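# Scoop dry food into two bowls, then tidy up

## Task

Use the scoop to put dry food into both bowls until each one contains 10 or more pieces, keeping spillage low (food that leaves the table only counts as spilled, not as a lost part). Any piece that reaches a bowl must, since it last rested in the pouch or on the table, have sat in the scoop while the scoop was held and raised clear. Food caught between gripper fingers must not go into a bowl. A bowl with more than a stray piece or so that breaks either rule makes the attempt worthless, though a single stray piece still adds to its bowl's count. Do not let the scoop drop from any height. Both bowls must finish upright in their original spots. Finally, set the pouch upright, lay the emptied scoop on the table away from the pouch and the bowls, release everything and move the grippers away. Anything that stays in place only because the robot holds it does not count.

## Robot and tools

Robot: two arms, left_arm and right_arm, each with a two-finger gripper and a wrist camera. All poses are in one scene frame. Its origin is on the table top midway between the arms, +z is up and +x points out over the table. left_arm sits on the +y side, at base (-0.021, +0.371, 0), and right_arm at (+0.016, -0.370, 0). The names do not refer to sides of an image. A gripper's fingers point along its own +z and close along its own y. end_effector_position is the point between the pads, roughly 1 cm short of the fingertips.

Row format, used by both execute_actions and move: one flat list of 16 numbers covering both arms. The first 8 are left_arm and the next 8 are right_arm, each as x, y, z, qw, qx, qy, qz, opening. x, y, z is an absolute target position in metres in the scene frame. The quaternion is an absolute target orientation, w first, in the scene frame. Opening runs from -1 (closed) to +1 (fully open, 0.094 m) and is an absolute finger setting, not an offset. An arm that is not moving still needs its full pose in every row. To keep an arm still, resend the exact pose from the last result before it stopped, plus the opening it needs. To hold orientation steady, repeat the same quaternion every time and do not copy back the reported value, which drifts.

execute_actions(actions): a list of up to 15 actions. Each action is a table of at most 15 rows, and each row is one 1/30 s control step. If a table has fewer rows, its last row is held until 15 steps have passed, so one action lasts 0.5 s. An action is rejected for both arms if any target lies more than 0.6 m from that gripper's current position along any of the gripper's own axes. If the first action fails that test against the last reported state, or any action is malformed, nothing in the call runs. An empty list simply returns state and images. At every step the target is clipped to 70 mm and 16 degrees from the measured pose, so a distant target needs several actions. Position takes priority over orientation.

move(target, speed, blocking): moves each gripper in a straight line to its absolute pose in target, a single 16-number row. speed is in m/s, 0.002 to 0.5 with default 0.25, and turning is capped at twice that figure in rad/s. Paths run 0.5 to 10 s and finish together, and a move is cut off at 10 s. Moves do not avoid obstacles or the other arm. Grippers lag behind the path and can overshoot, especially with the arm nearly straight. Faster contact hits harder, and a target set further past the contact point presses harder. The opening is applied when the move starts. The result adds a move: line giving the outcome (done, off_target, moving, held, fault), any limits that applied (paced means the pose was clipped; held means checks blocked some steps, after which the arm can jump quickly), and each gripper's remaining distance. With blocking=false the call returns after 0.5 s. Until a result shows the move has ended, you must call wait or stop before issuing other motion.

wait(seconds, 0 to 10): lets time pass while each arm holds its last command. stop(): brakes a running move. This takes room, and the fingers keep moving. zoom_image(camera, region [x0,y0,x1,y1] in pixels, at most 504x504): gives a closer look at one camera's latest image. Cameras are cam_head_left, cam_head_right, cam_high, cam_low, cam_left_wrist and cam_right_wrist, all 504x504. read_manual gives licence text only. finished_scene(scene) ends the scene for good, so call it only once the result is stable and everything has been released.

Results: the state line gives each gripper's position and quaternion, which can be off, more so at long reach. Hand target lines show where the controller is currently driving each gripper. grip_measured uses the same scale as opening. To hold something, command roughly 0.03 below grip_measured; a smaller gap grips more lightly. A pose unreachable line means the clearance check changed or blocked a command. FAULT and MOTOR HOT lines warn of stops, and a motor at 100 °C makes its arm drop. Motions often finish a centimetre or more short, usually too low.

Joint ranges (rad): waist ±2.880, shoulder 0 to 3.142, elbow 0 to 3.019, wrist pitch -1.693 to 1.571, wrist yaw ±1.571, wrist roll ±2.094.

Avoid: knocking rigid objects off the table (this ends the scene), the arms colliding or pressing on each other, dropping the scoop, tipping or shifting the bowls, pressing hard, and holding loads for long periods. Loose objects may sometimes get a brief push from outside.

Each tool is called after "Emit:" as name(argument=value, ...), one argument or row to a line, values as JSON.

## Session

Emit:
execute_actions(
  actions=[],
)

Scene clock: 0.00 s.
left_arm: end_effector_position=(+0.3507, +0.3067, +0.4111) grip_measured=+1.000 end_effector_quat_wxyz=(+0.708, +0.067, +0.701, -0.059) | right_arm: end_effector_position=(+0.3039, -0.2228, +0.2711) grip_measured=-0.578 end_effector_quat_wxyz=(+0.774, -0.143, +0.589, +0.181)
Joint positions: left_arm=[ 0.014  0.605  0.624 -0.011  0.017  0.012  0.094] | right_arm=[ 0.645  0.686  0.083  0.871  0.012 -0.011  0.02 ]
Joint velocities: left_arm=[ 0.005  0.005 -0.007 -0.002  0.022 -0.022  0.   ] | right_arm=[ 0.005 -0.005  0.007  0.007 -0.022  0.022 -0.001]
Hand target (left_arm): +0.350, +0.307, +0.431; +0.720, +0.066, +0.689, -0.060
Hand target (right_arm): +0.306, -0.222, +0.282; +0.780, -0.141, +0.581, +0.183

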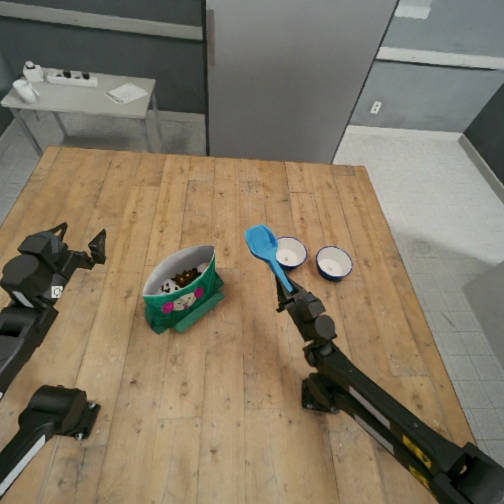

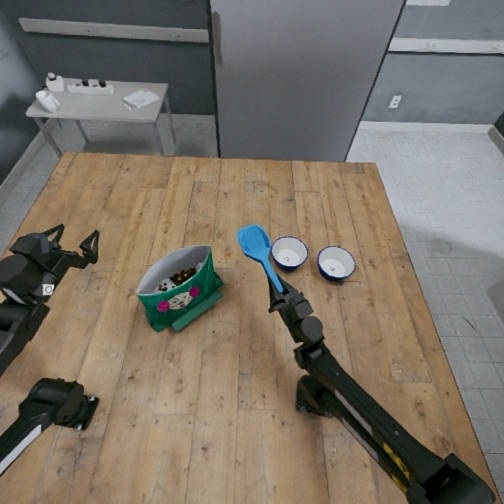

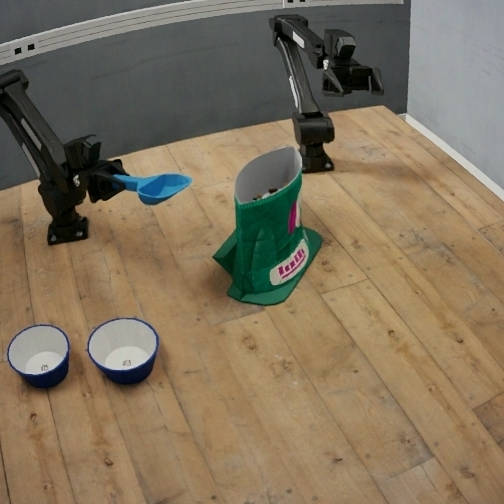

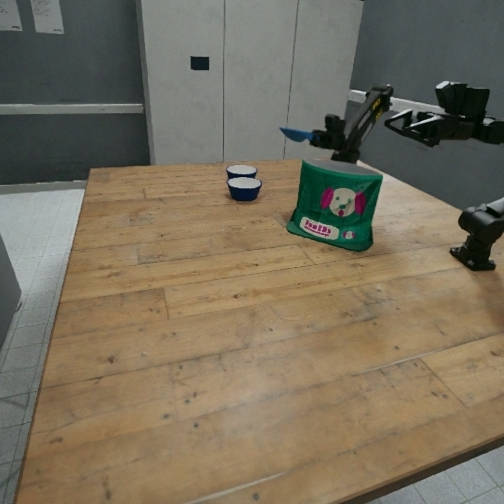

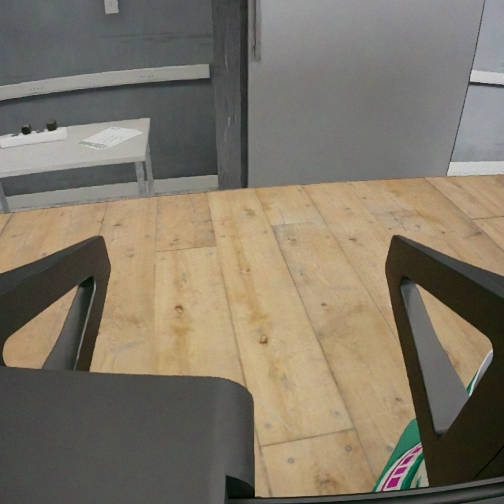

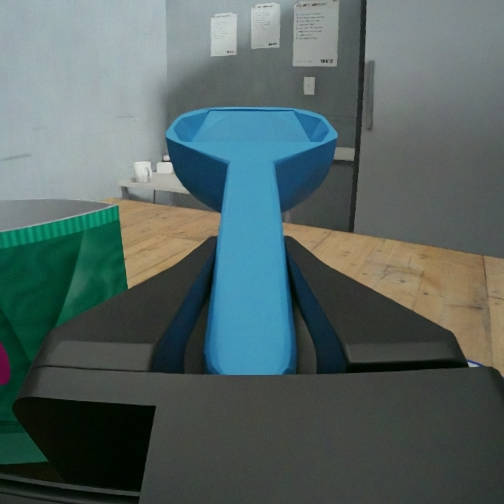

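Emit:
move(
  target=[0.295,0.05,0.30,0,0.41,0.912,0,0.4,0.47,-0.17,0.13,0.492,-0.151,0.853,0.087,-0.62],
  speed=0.35,
)

Emit:
move(
  target=[0.295,0.05,0.20,0,0.41,0.912,0,0.4,0.455,-0.175,0.045,0.492,-0.151,0.853,0.087,-0.584],
  speed=0.06,
)

Scene clock: 10.87 s.
left_arm: end_effector_position=(+0.2896, +0.0622, +0.2817) grip_measured=+0.402 end_effector_quat_wxyz=(-0.023, +0.406, +0.914, +0.000) | right_arm: end_effector_position=(+0.4525, -0.1745, +0.1150) grip_measured=-0.578 end_effector_quat_wxyz=(+0.478, -0.170, +0.857, +0.084)
Joint positions: left_arm=[-0.6    1.51   1.549 -1.653  0.016  0.061  0.066] | right_arm=[0.61  1.335 0.552 0.225 0.064 0.018 0.02 ]
Joint velocities: left_arm=[-0.015 -0.005  0.017  0.002 -0.022  0.095 -0.001] | right_arm=[ 0.005 -0.005  0.002  0.012  0.007 -0.007 -0.001]
Hand target (left_arm): +0.295, +0.055, +0.305; +0.000, +0.411, +0.912, -0.011
Hand target (right_arm): +0.469, -0.172, +0.132; +0.492, -0.156, +0.852, +0.087
Off the commanded pose (left_arm): 0.023 m, 3 deg.
Off the commanded pose (right_arm): 0.023 m, 3 deg.
move: off_target (left_arm, right_arm)

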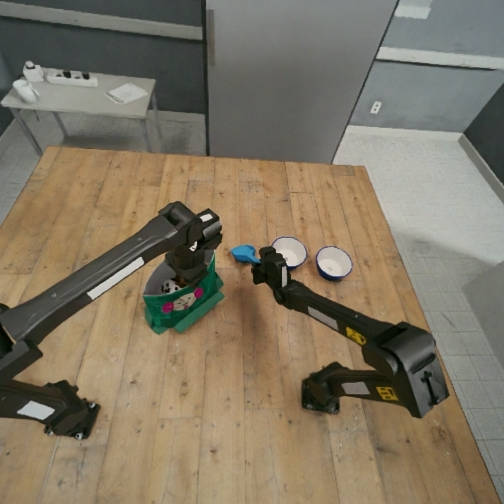

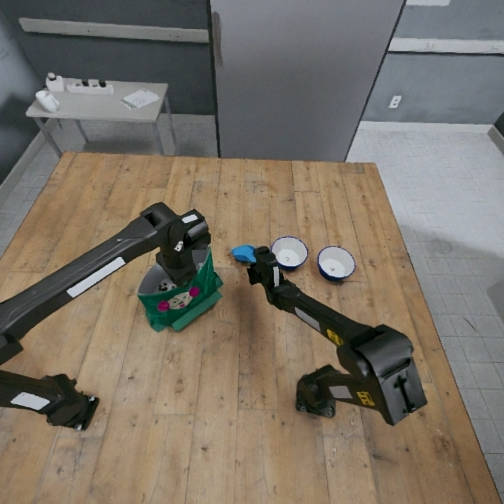

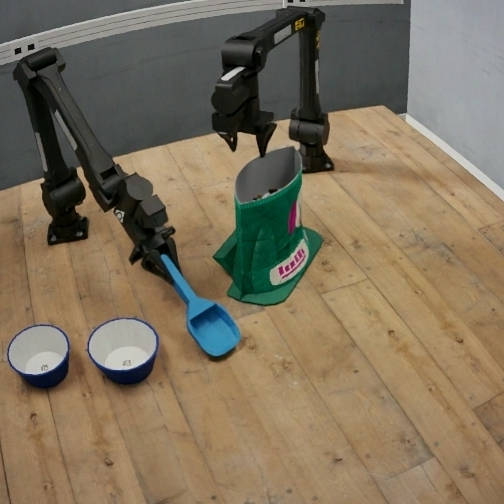

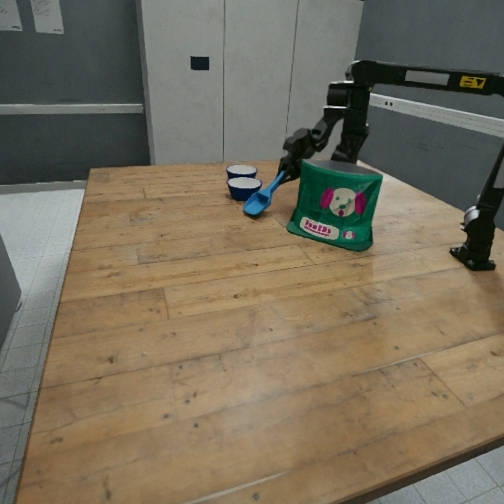

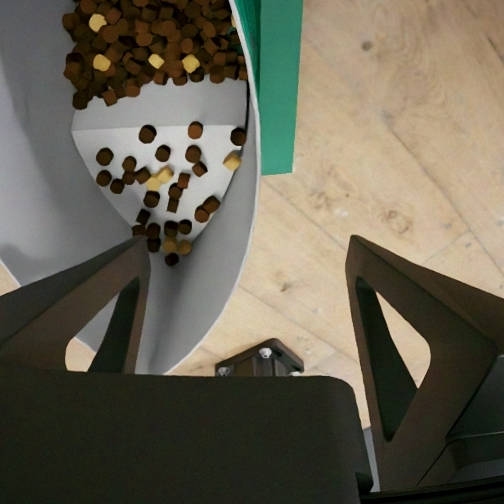

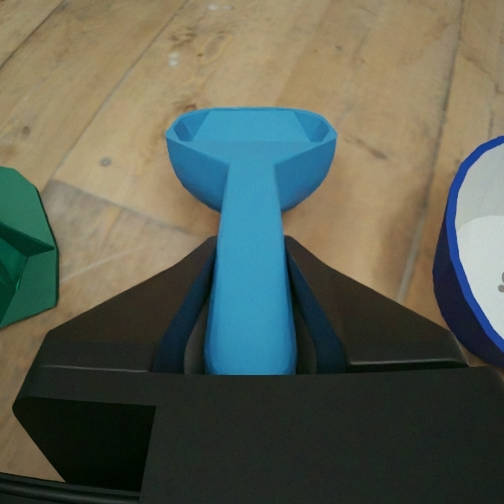

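Scene clock: 12.60 s.
left_arm: end_effector_position=(+0.2958, +0.0528, +0.2044) grip_measured=+0.402 end_effector_quat_wxyz=(-0.001, +0.410, +0.912, -0.002) | right_arm: end_effector_position=(+0.4634, -0.1727, +0.0721) grip_measured=-0.572 end_effector_quat_wxyz=(+0.517, -0.153, +0.837, +0.090)
Joint positions: left_arm=[-0.609  1.524  1.362 -1.409  0.004  0.061  0.066] | right_arm=[0.61  1.533 0.496 0.57  0.082 0.033 0.02 ]
Joint velocities: left_arm=[-0.005 -0.015 -0.002 -0.007 -0.007  0.007 -0.002] | right_arm=[-0.005 -0.024 -0.007 -0.002  0.037  0.007  0.001]
Hand target (left_arm): +0.296, +0.050, +0.200; -0.000, +0.410, +0.912, +0.000
Hand target (right_arm): +0.453, -0.176, +0.048; +0.492, -0.151, +0.853, +0.087
Off the commanded pose (left_arm): 0.005 m, 0 deg.
Off the commanded pose (right_arm): 0.028 m, 3 deg.
move: off_target (right_arm)

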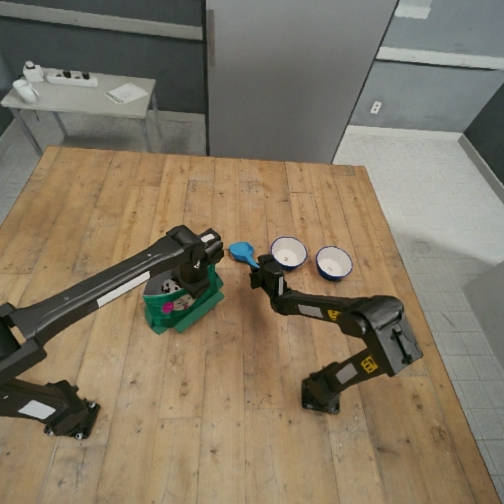

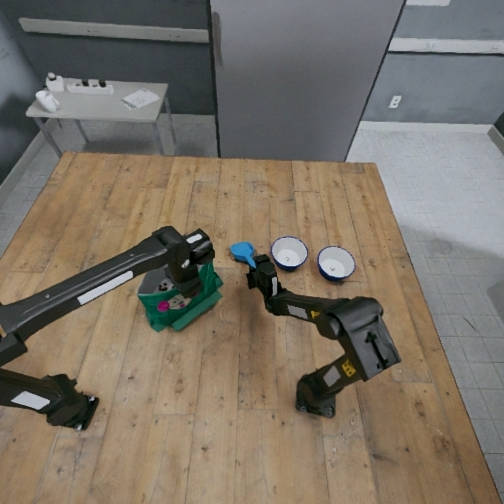

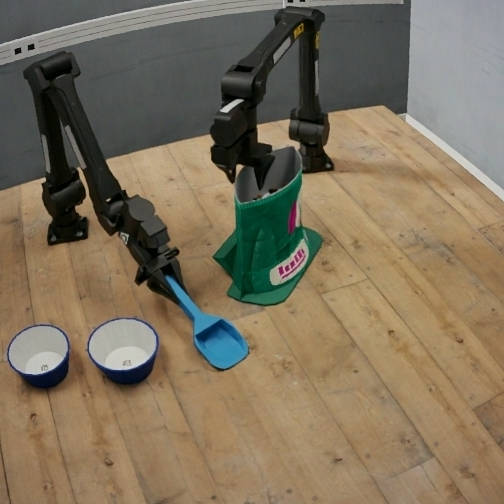

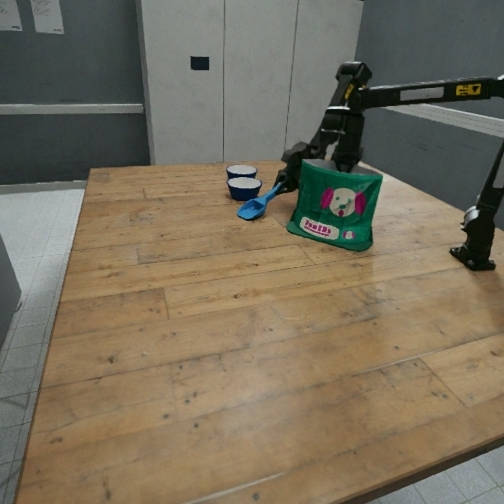

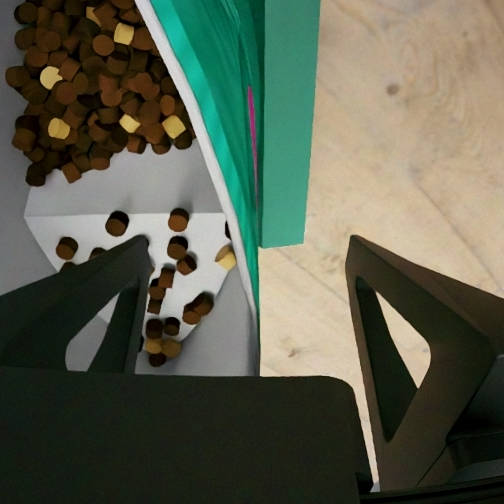

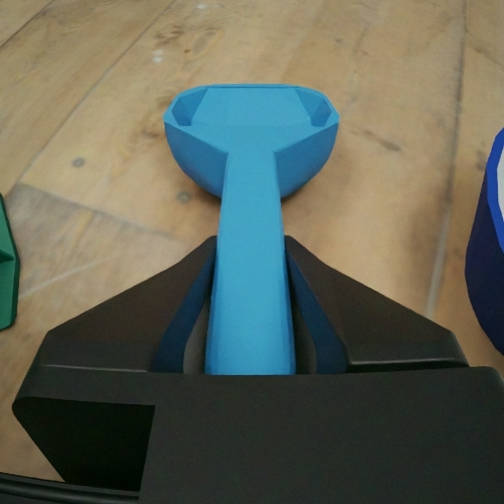

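Slightly tilted up; good enough. Rotate the pouch.

Emit:
execute_actions(
  actions=[
    [[0.293,0.048,0.20,0,0.41,0.912,0,-1,0.455,-0.175,0.045,0.492,-0.151,0.853,0.087,-0.574]],
    [[0.293,0.048,0.20,0,0.41,0.912,0,-1,0.455,-0.175,0.06,0.492,-0.151,0.853,0.087,-0.68]],
  ],
)

Emit:
move(
  target=[0.30,0.135,0.225,0,0.9,0.435,0,-1,0.36,-0.27,0.44,0.35,-0.25,0.9,0.1,-0.68],
)

Emit:
execute_actions(
  actions=[
    [[0.295,0.13,0.225,0,0.8,0.6,0,-0.6,0.36,-0.27,0.44,0.35,-0.25,0.9,0.1,-0.68]],
    [[0.29,0.13,0.27,0,0.72,0.69,0,-0.2,0.36,-0.27,0.44,0.35,-0.25,0.9,0.1,-0.68]],
    [[0.29,0.13,0.32,0,0.7,0.71,0,-0.2,0.36,-0.27,0.44,0.35,-0.25,0.9,0.1,-0.68]],
  ],
)

Emit:
move(
  target=[0.25,0.44,0.36,0.38,0,0.924,0,-0.2,0.355,0.0,0.45,0.15,-0.691,0.691,0.15,-0.68],
  speed=0.35,
)

Scene clock: 22.83 s.
left_arm: end_effector_position=(+0.2939, +0.0508, +0.2044) grip_measured=-0.979 end_effector_quat_wxyz=(-0.001, +0.413, +0.911, -0.001) | right_arm: end_effector_position=(+0.4588, -0.1748, +0.0673) grip_measured=-0.579 end_effector_quat_wxyz=(+0.504, -0.155, +0.845, +0.087)
Joint positions: left_arm=[-0.616  1.524  1.362 -1.409  0.002  0.059  0.001] | right_arm=[0.61  1.522 0.494 0.528 0.082 0.033 0.02 ]
Joint velocities: left_arm=[-0.005 -0.005  0.012  0.002  0.007 -0.007 -0.   ] | right_arm=[ 0.005  0.005  0.007  0.002 -0.037 -0.022 -0.   ]
Hand target (left_arm): +0.293, +0.048, +0.200; -0.000, +0.410, +0.912, +0.000
Hand target (right_arm): +0.455, -0.175, +0.060; +0.492, -0.151, +0.853, +0.087
Off the commanded pose (left_arm): 0.005 m, 0 deg.
Off the commanded pose (right_arm): 0.008 m, 2 deg.

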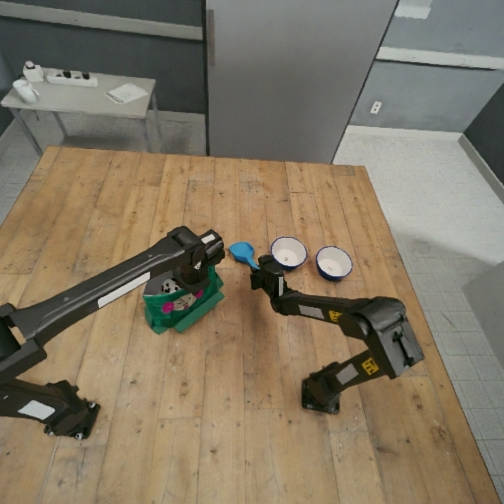

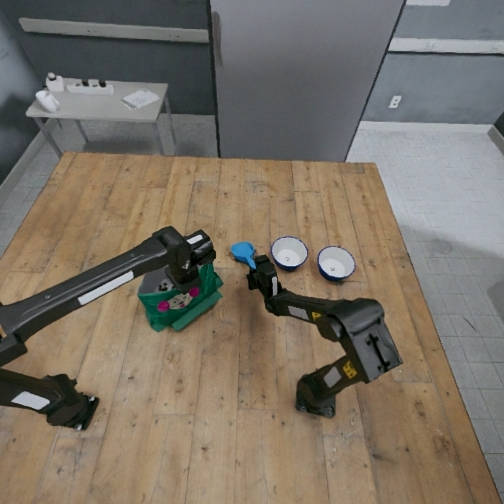

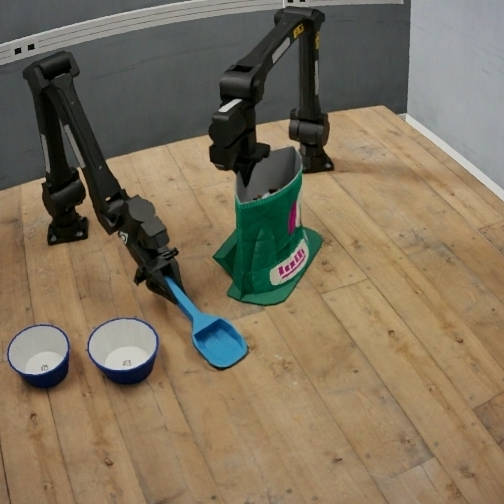

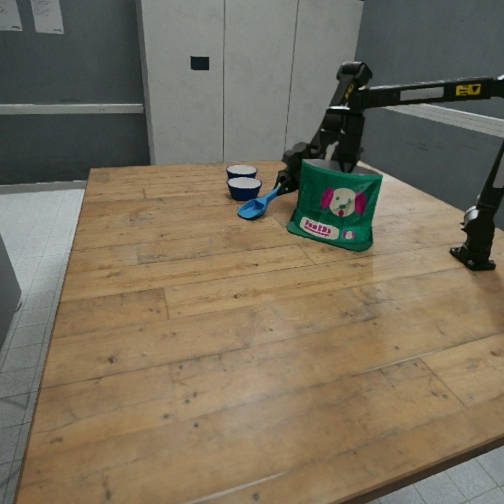

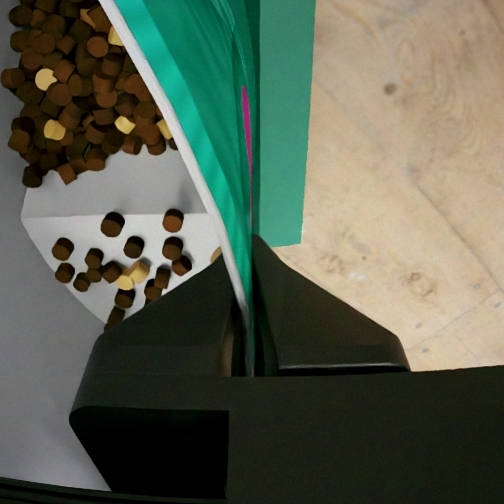

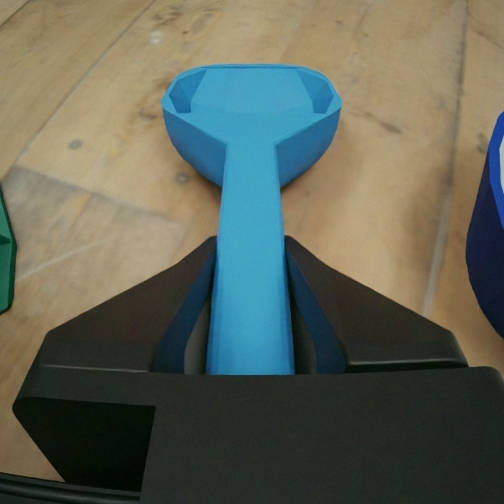

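Scene clock: 26.23 s.
left_arm: end_effector_position=(+0.2972, +0.1306, +0.2029) grip_measured=-0.980 end_effector_quat_wxyz=(-0.018, +0.893, +0.449, -0.014) | right_arm: end_effector_position=(+0.3607, -0.2655, +0.4171) grip_measured=-0.579 end_effector_quat_wxyz=(+0.333, -0.246, +0.905, +0.103)
Joint positions: left_arm=[-0.466  1.424  1.249 -1.441  0.009  1.569  0.001] | right_arm=[ 0.343  0.927  1.277 -1.247 -0.248 -0.265  0.02 ]
Joint velocities: left_arm=[-0.015 -0.015  0.012 -0.017  0.037  0.007  0.002] | right_arm=[-0.005 -0.015  0.012 -0.012 -0.022 -0.007 -0.001]
Hand target (left_arm): +0.299, +0.134, +0.224; +0.000, +0.900, +0.435, +0.001
Hand target (right_arm): +0.364, -0.267, +0.437; +0.349, -0.251, +0.897, +0.100
Off the commanded pose (left_arm): 0.023 m, 3 deg.
Off the commanded pose (right_arm): 0.023 m, 2 deg.
move: off_target (left_arm, right_arm)

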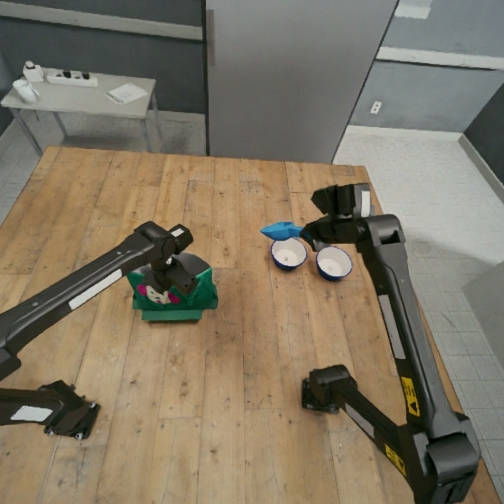

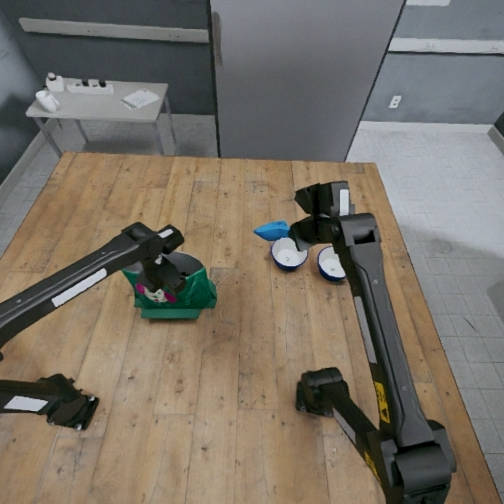

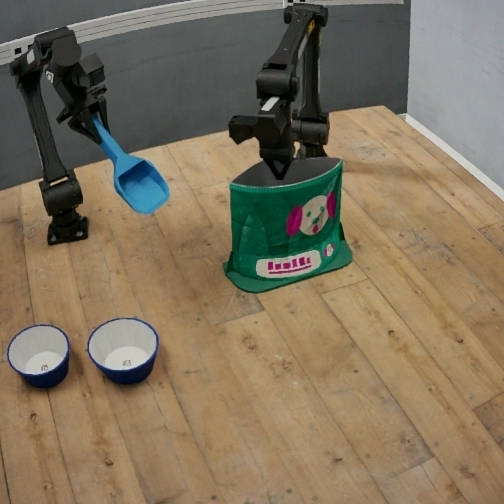

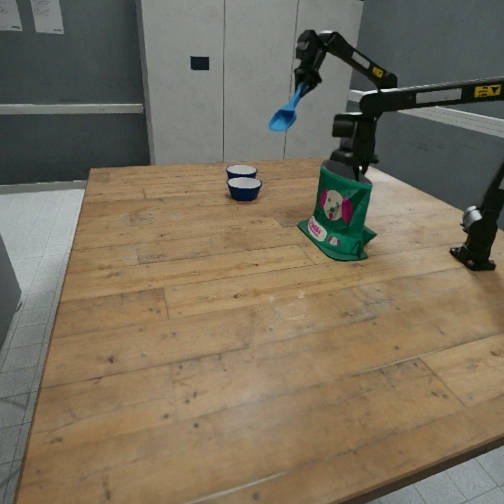

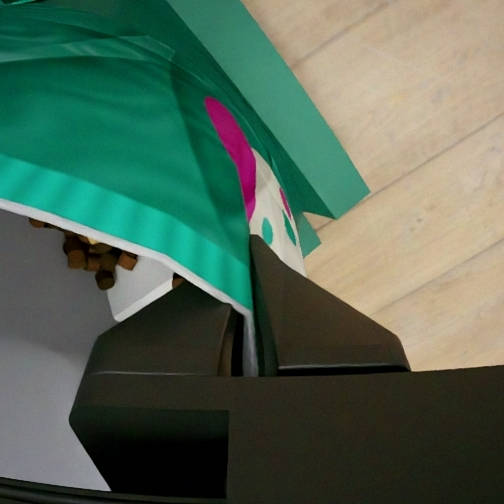

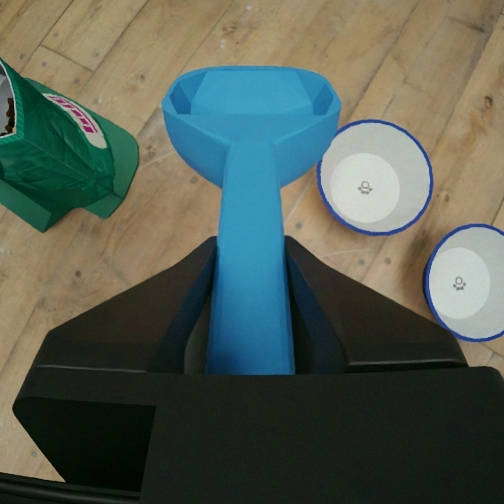

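Scene clock: 27.73 s.
left_arm: end_effector_position=(+0.2854, +0.1362, +0.3070) grip_measured=-0.202 end_effector_quat_wxyz=(-0.011, +0.705, +0.709, -0.004) | right_arm: end_effector_position=(+0.3587, -0.2682, +0.4151) grip_measured=-0.579 end_effector_quat_wxyz=(+0.327, -0.244, +0.907, +0.102)
Joint positions: left_arm=[-0.475  1.366  1.465 -1.693  0.004  0.915  0.037] | right_arm=[ 0.336  0.927  1.277 -1.261 -0.251 -0.269  0.02 ]
Joint velocities: left_arm=[-0.015  0.005  0.002 -0.007  0.007 -0.095  0.   ] | right_arm=[-0.005 -0.015 -0.007  0.012  0.007  0.037 -0.   ]
Hand target (left_arm): +0.289, +0.131, +0.320; +0.001, +0.702, +0.712, +0.000
Hand target (right_arm): +0.359, -0.270, +0.440; +0.349, -0.249, +0.898, +0.099
Off the commanded pose (left_arm): 0.015 m, 1 deg.
Off the commanded pose (right_arm): 0.025 m, 3 deg.
joint sent to its limit (left arm) — the command would take joint 4 (wrist pitch) past its lower limit, so that joint was sent only as far as its limit.

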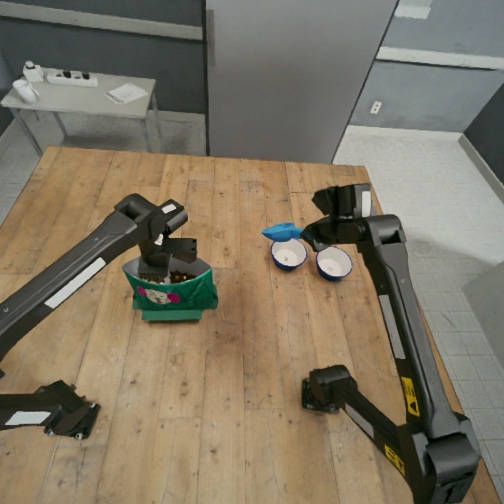

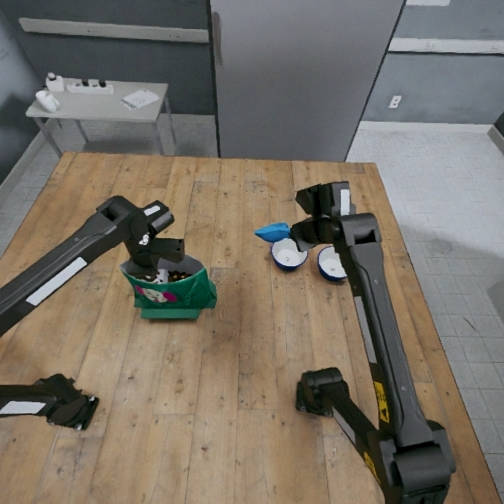

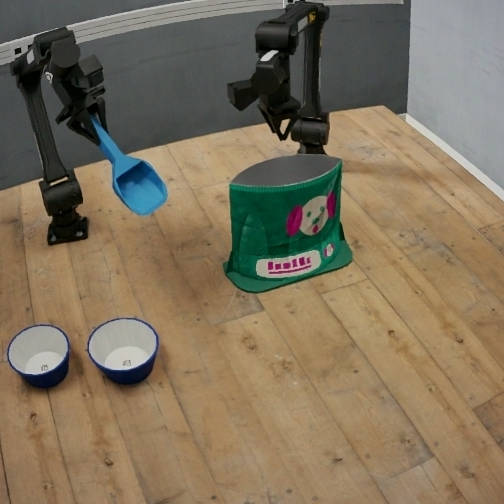

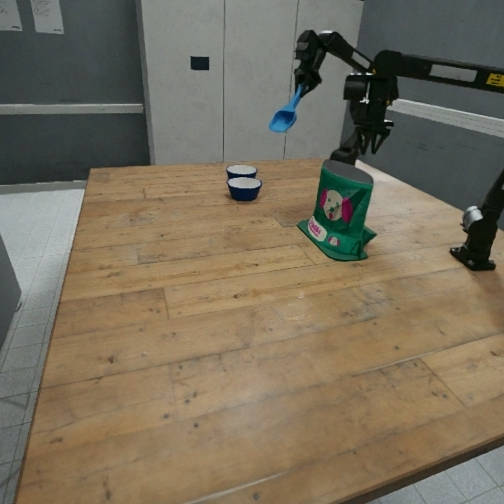

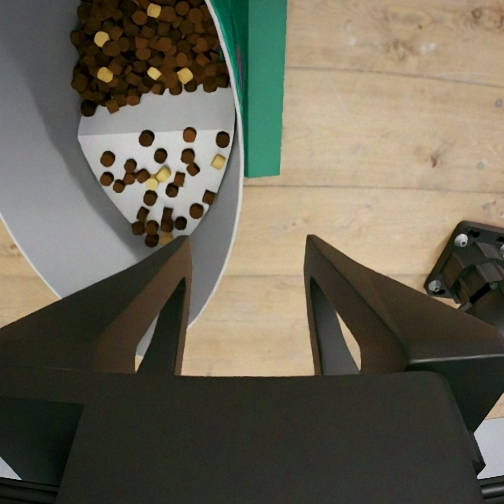

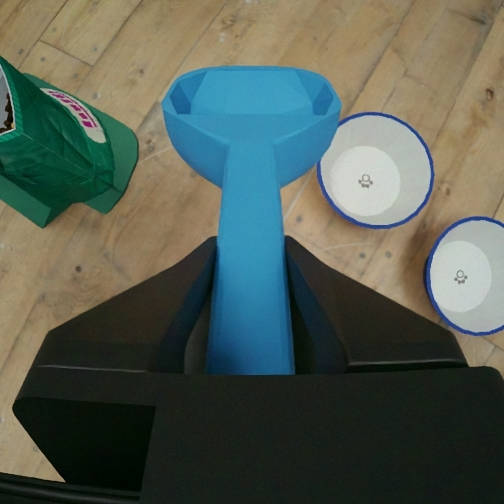

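Scene clock: 30.67 s.
left_arm: end_effector_position=(+0.2477, +0.4330, +0.3548) grip_measured=-0.202 end_effector_quat_wxyz=(+0.377, +0.010, +0.926, +0.005) | right_arm: end_effector_position=(+0.3568, -0.0039, +0.4340) grip_measured=-0.579 end_effector_quat_wxyz=(-0.152, +0.681, -0.700, -0.150)
Joint positions: left_arm=[ 0.574  0.615  0.957 -1.18   0.272  0.314  0.037] | right_arm=[ 0.88   1.535  1.937 -1.673 -0.315 -0.78   0.02 ]
Joint velocities: left_arm=[ 0.005 -0.015 -0.007 -0.002 -0.022 -0.007  0.   ] | right_arm=[-0.005 -0.005  0.037  0.002  0.007 -0.066 -0.002]
Hand target (left_arm): +0.249, +0.433, +0.356; +0.385, +0.004, +0.923, +0.004
Hand target (right_arm): +0.358, +0.000, +0.450; -0.170, +0.689, -0.689, -0.151
Off the commanded pose (left_arm): 0.009 m, 1 deg.
Off the commanded pose (right_arm): 0.017 m, 2 deg.
joint sent to its limit (right arm) — the command would take joint 4 (wrist pitch) past its lower limit, so that joint was sent only as far as its limit.
move: off_target (right_arm)

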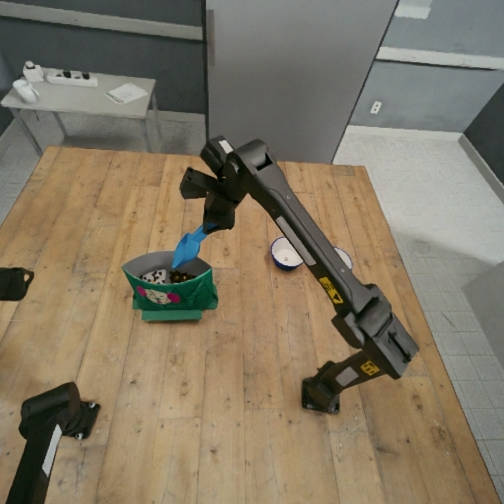

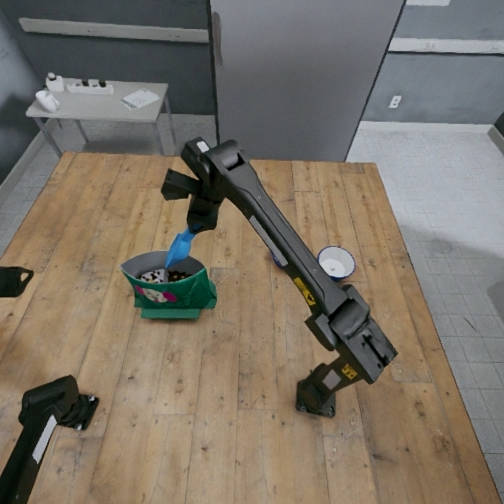

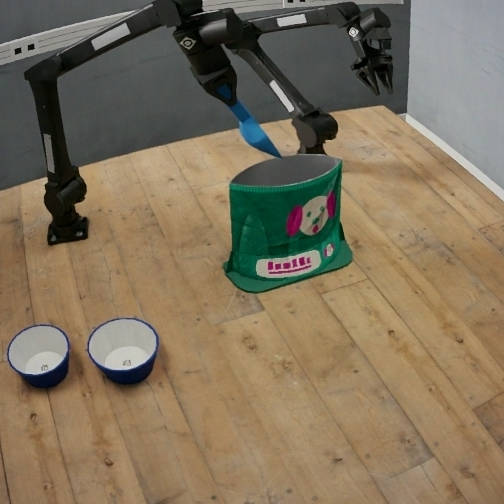

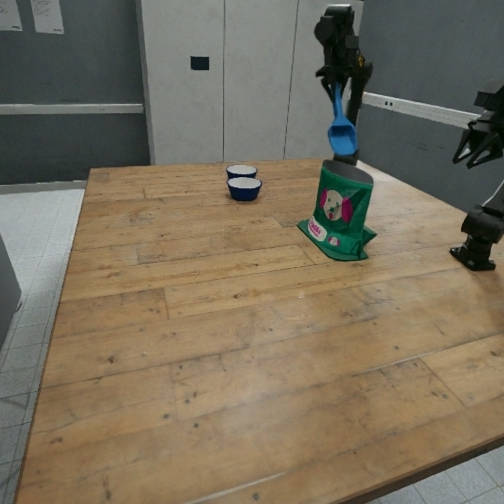

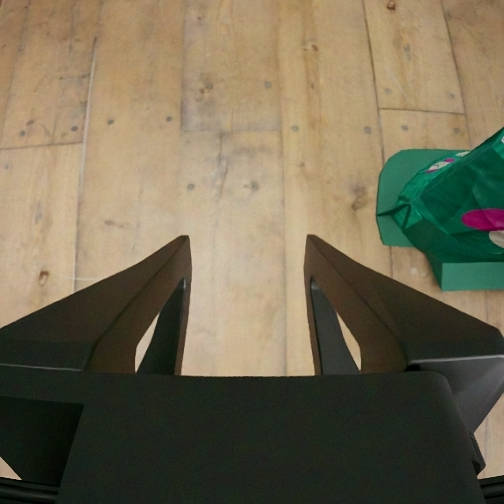

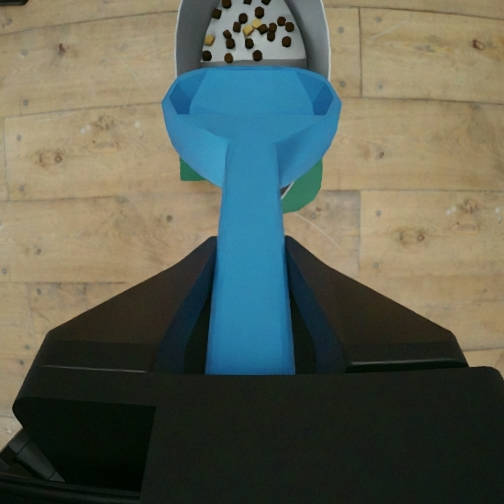

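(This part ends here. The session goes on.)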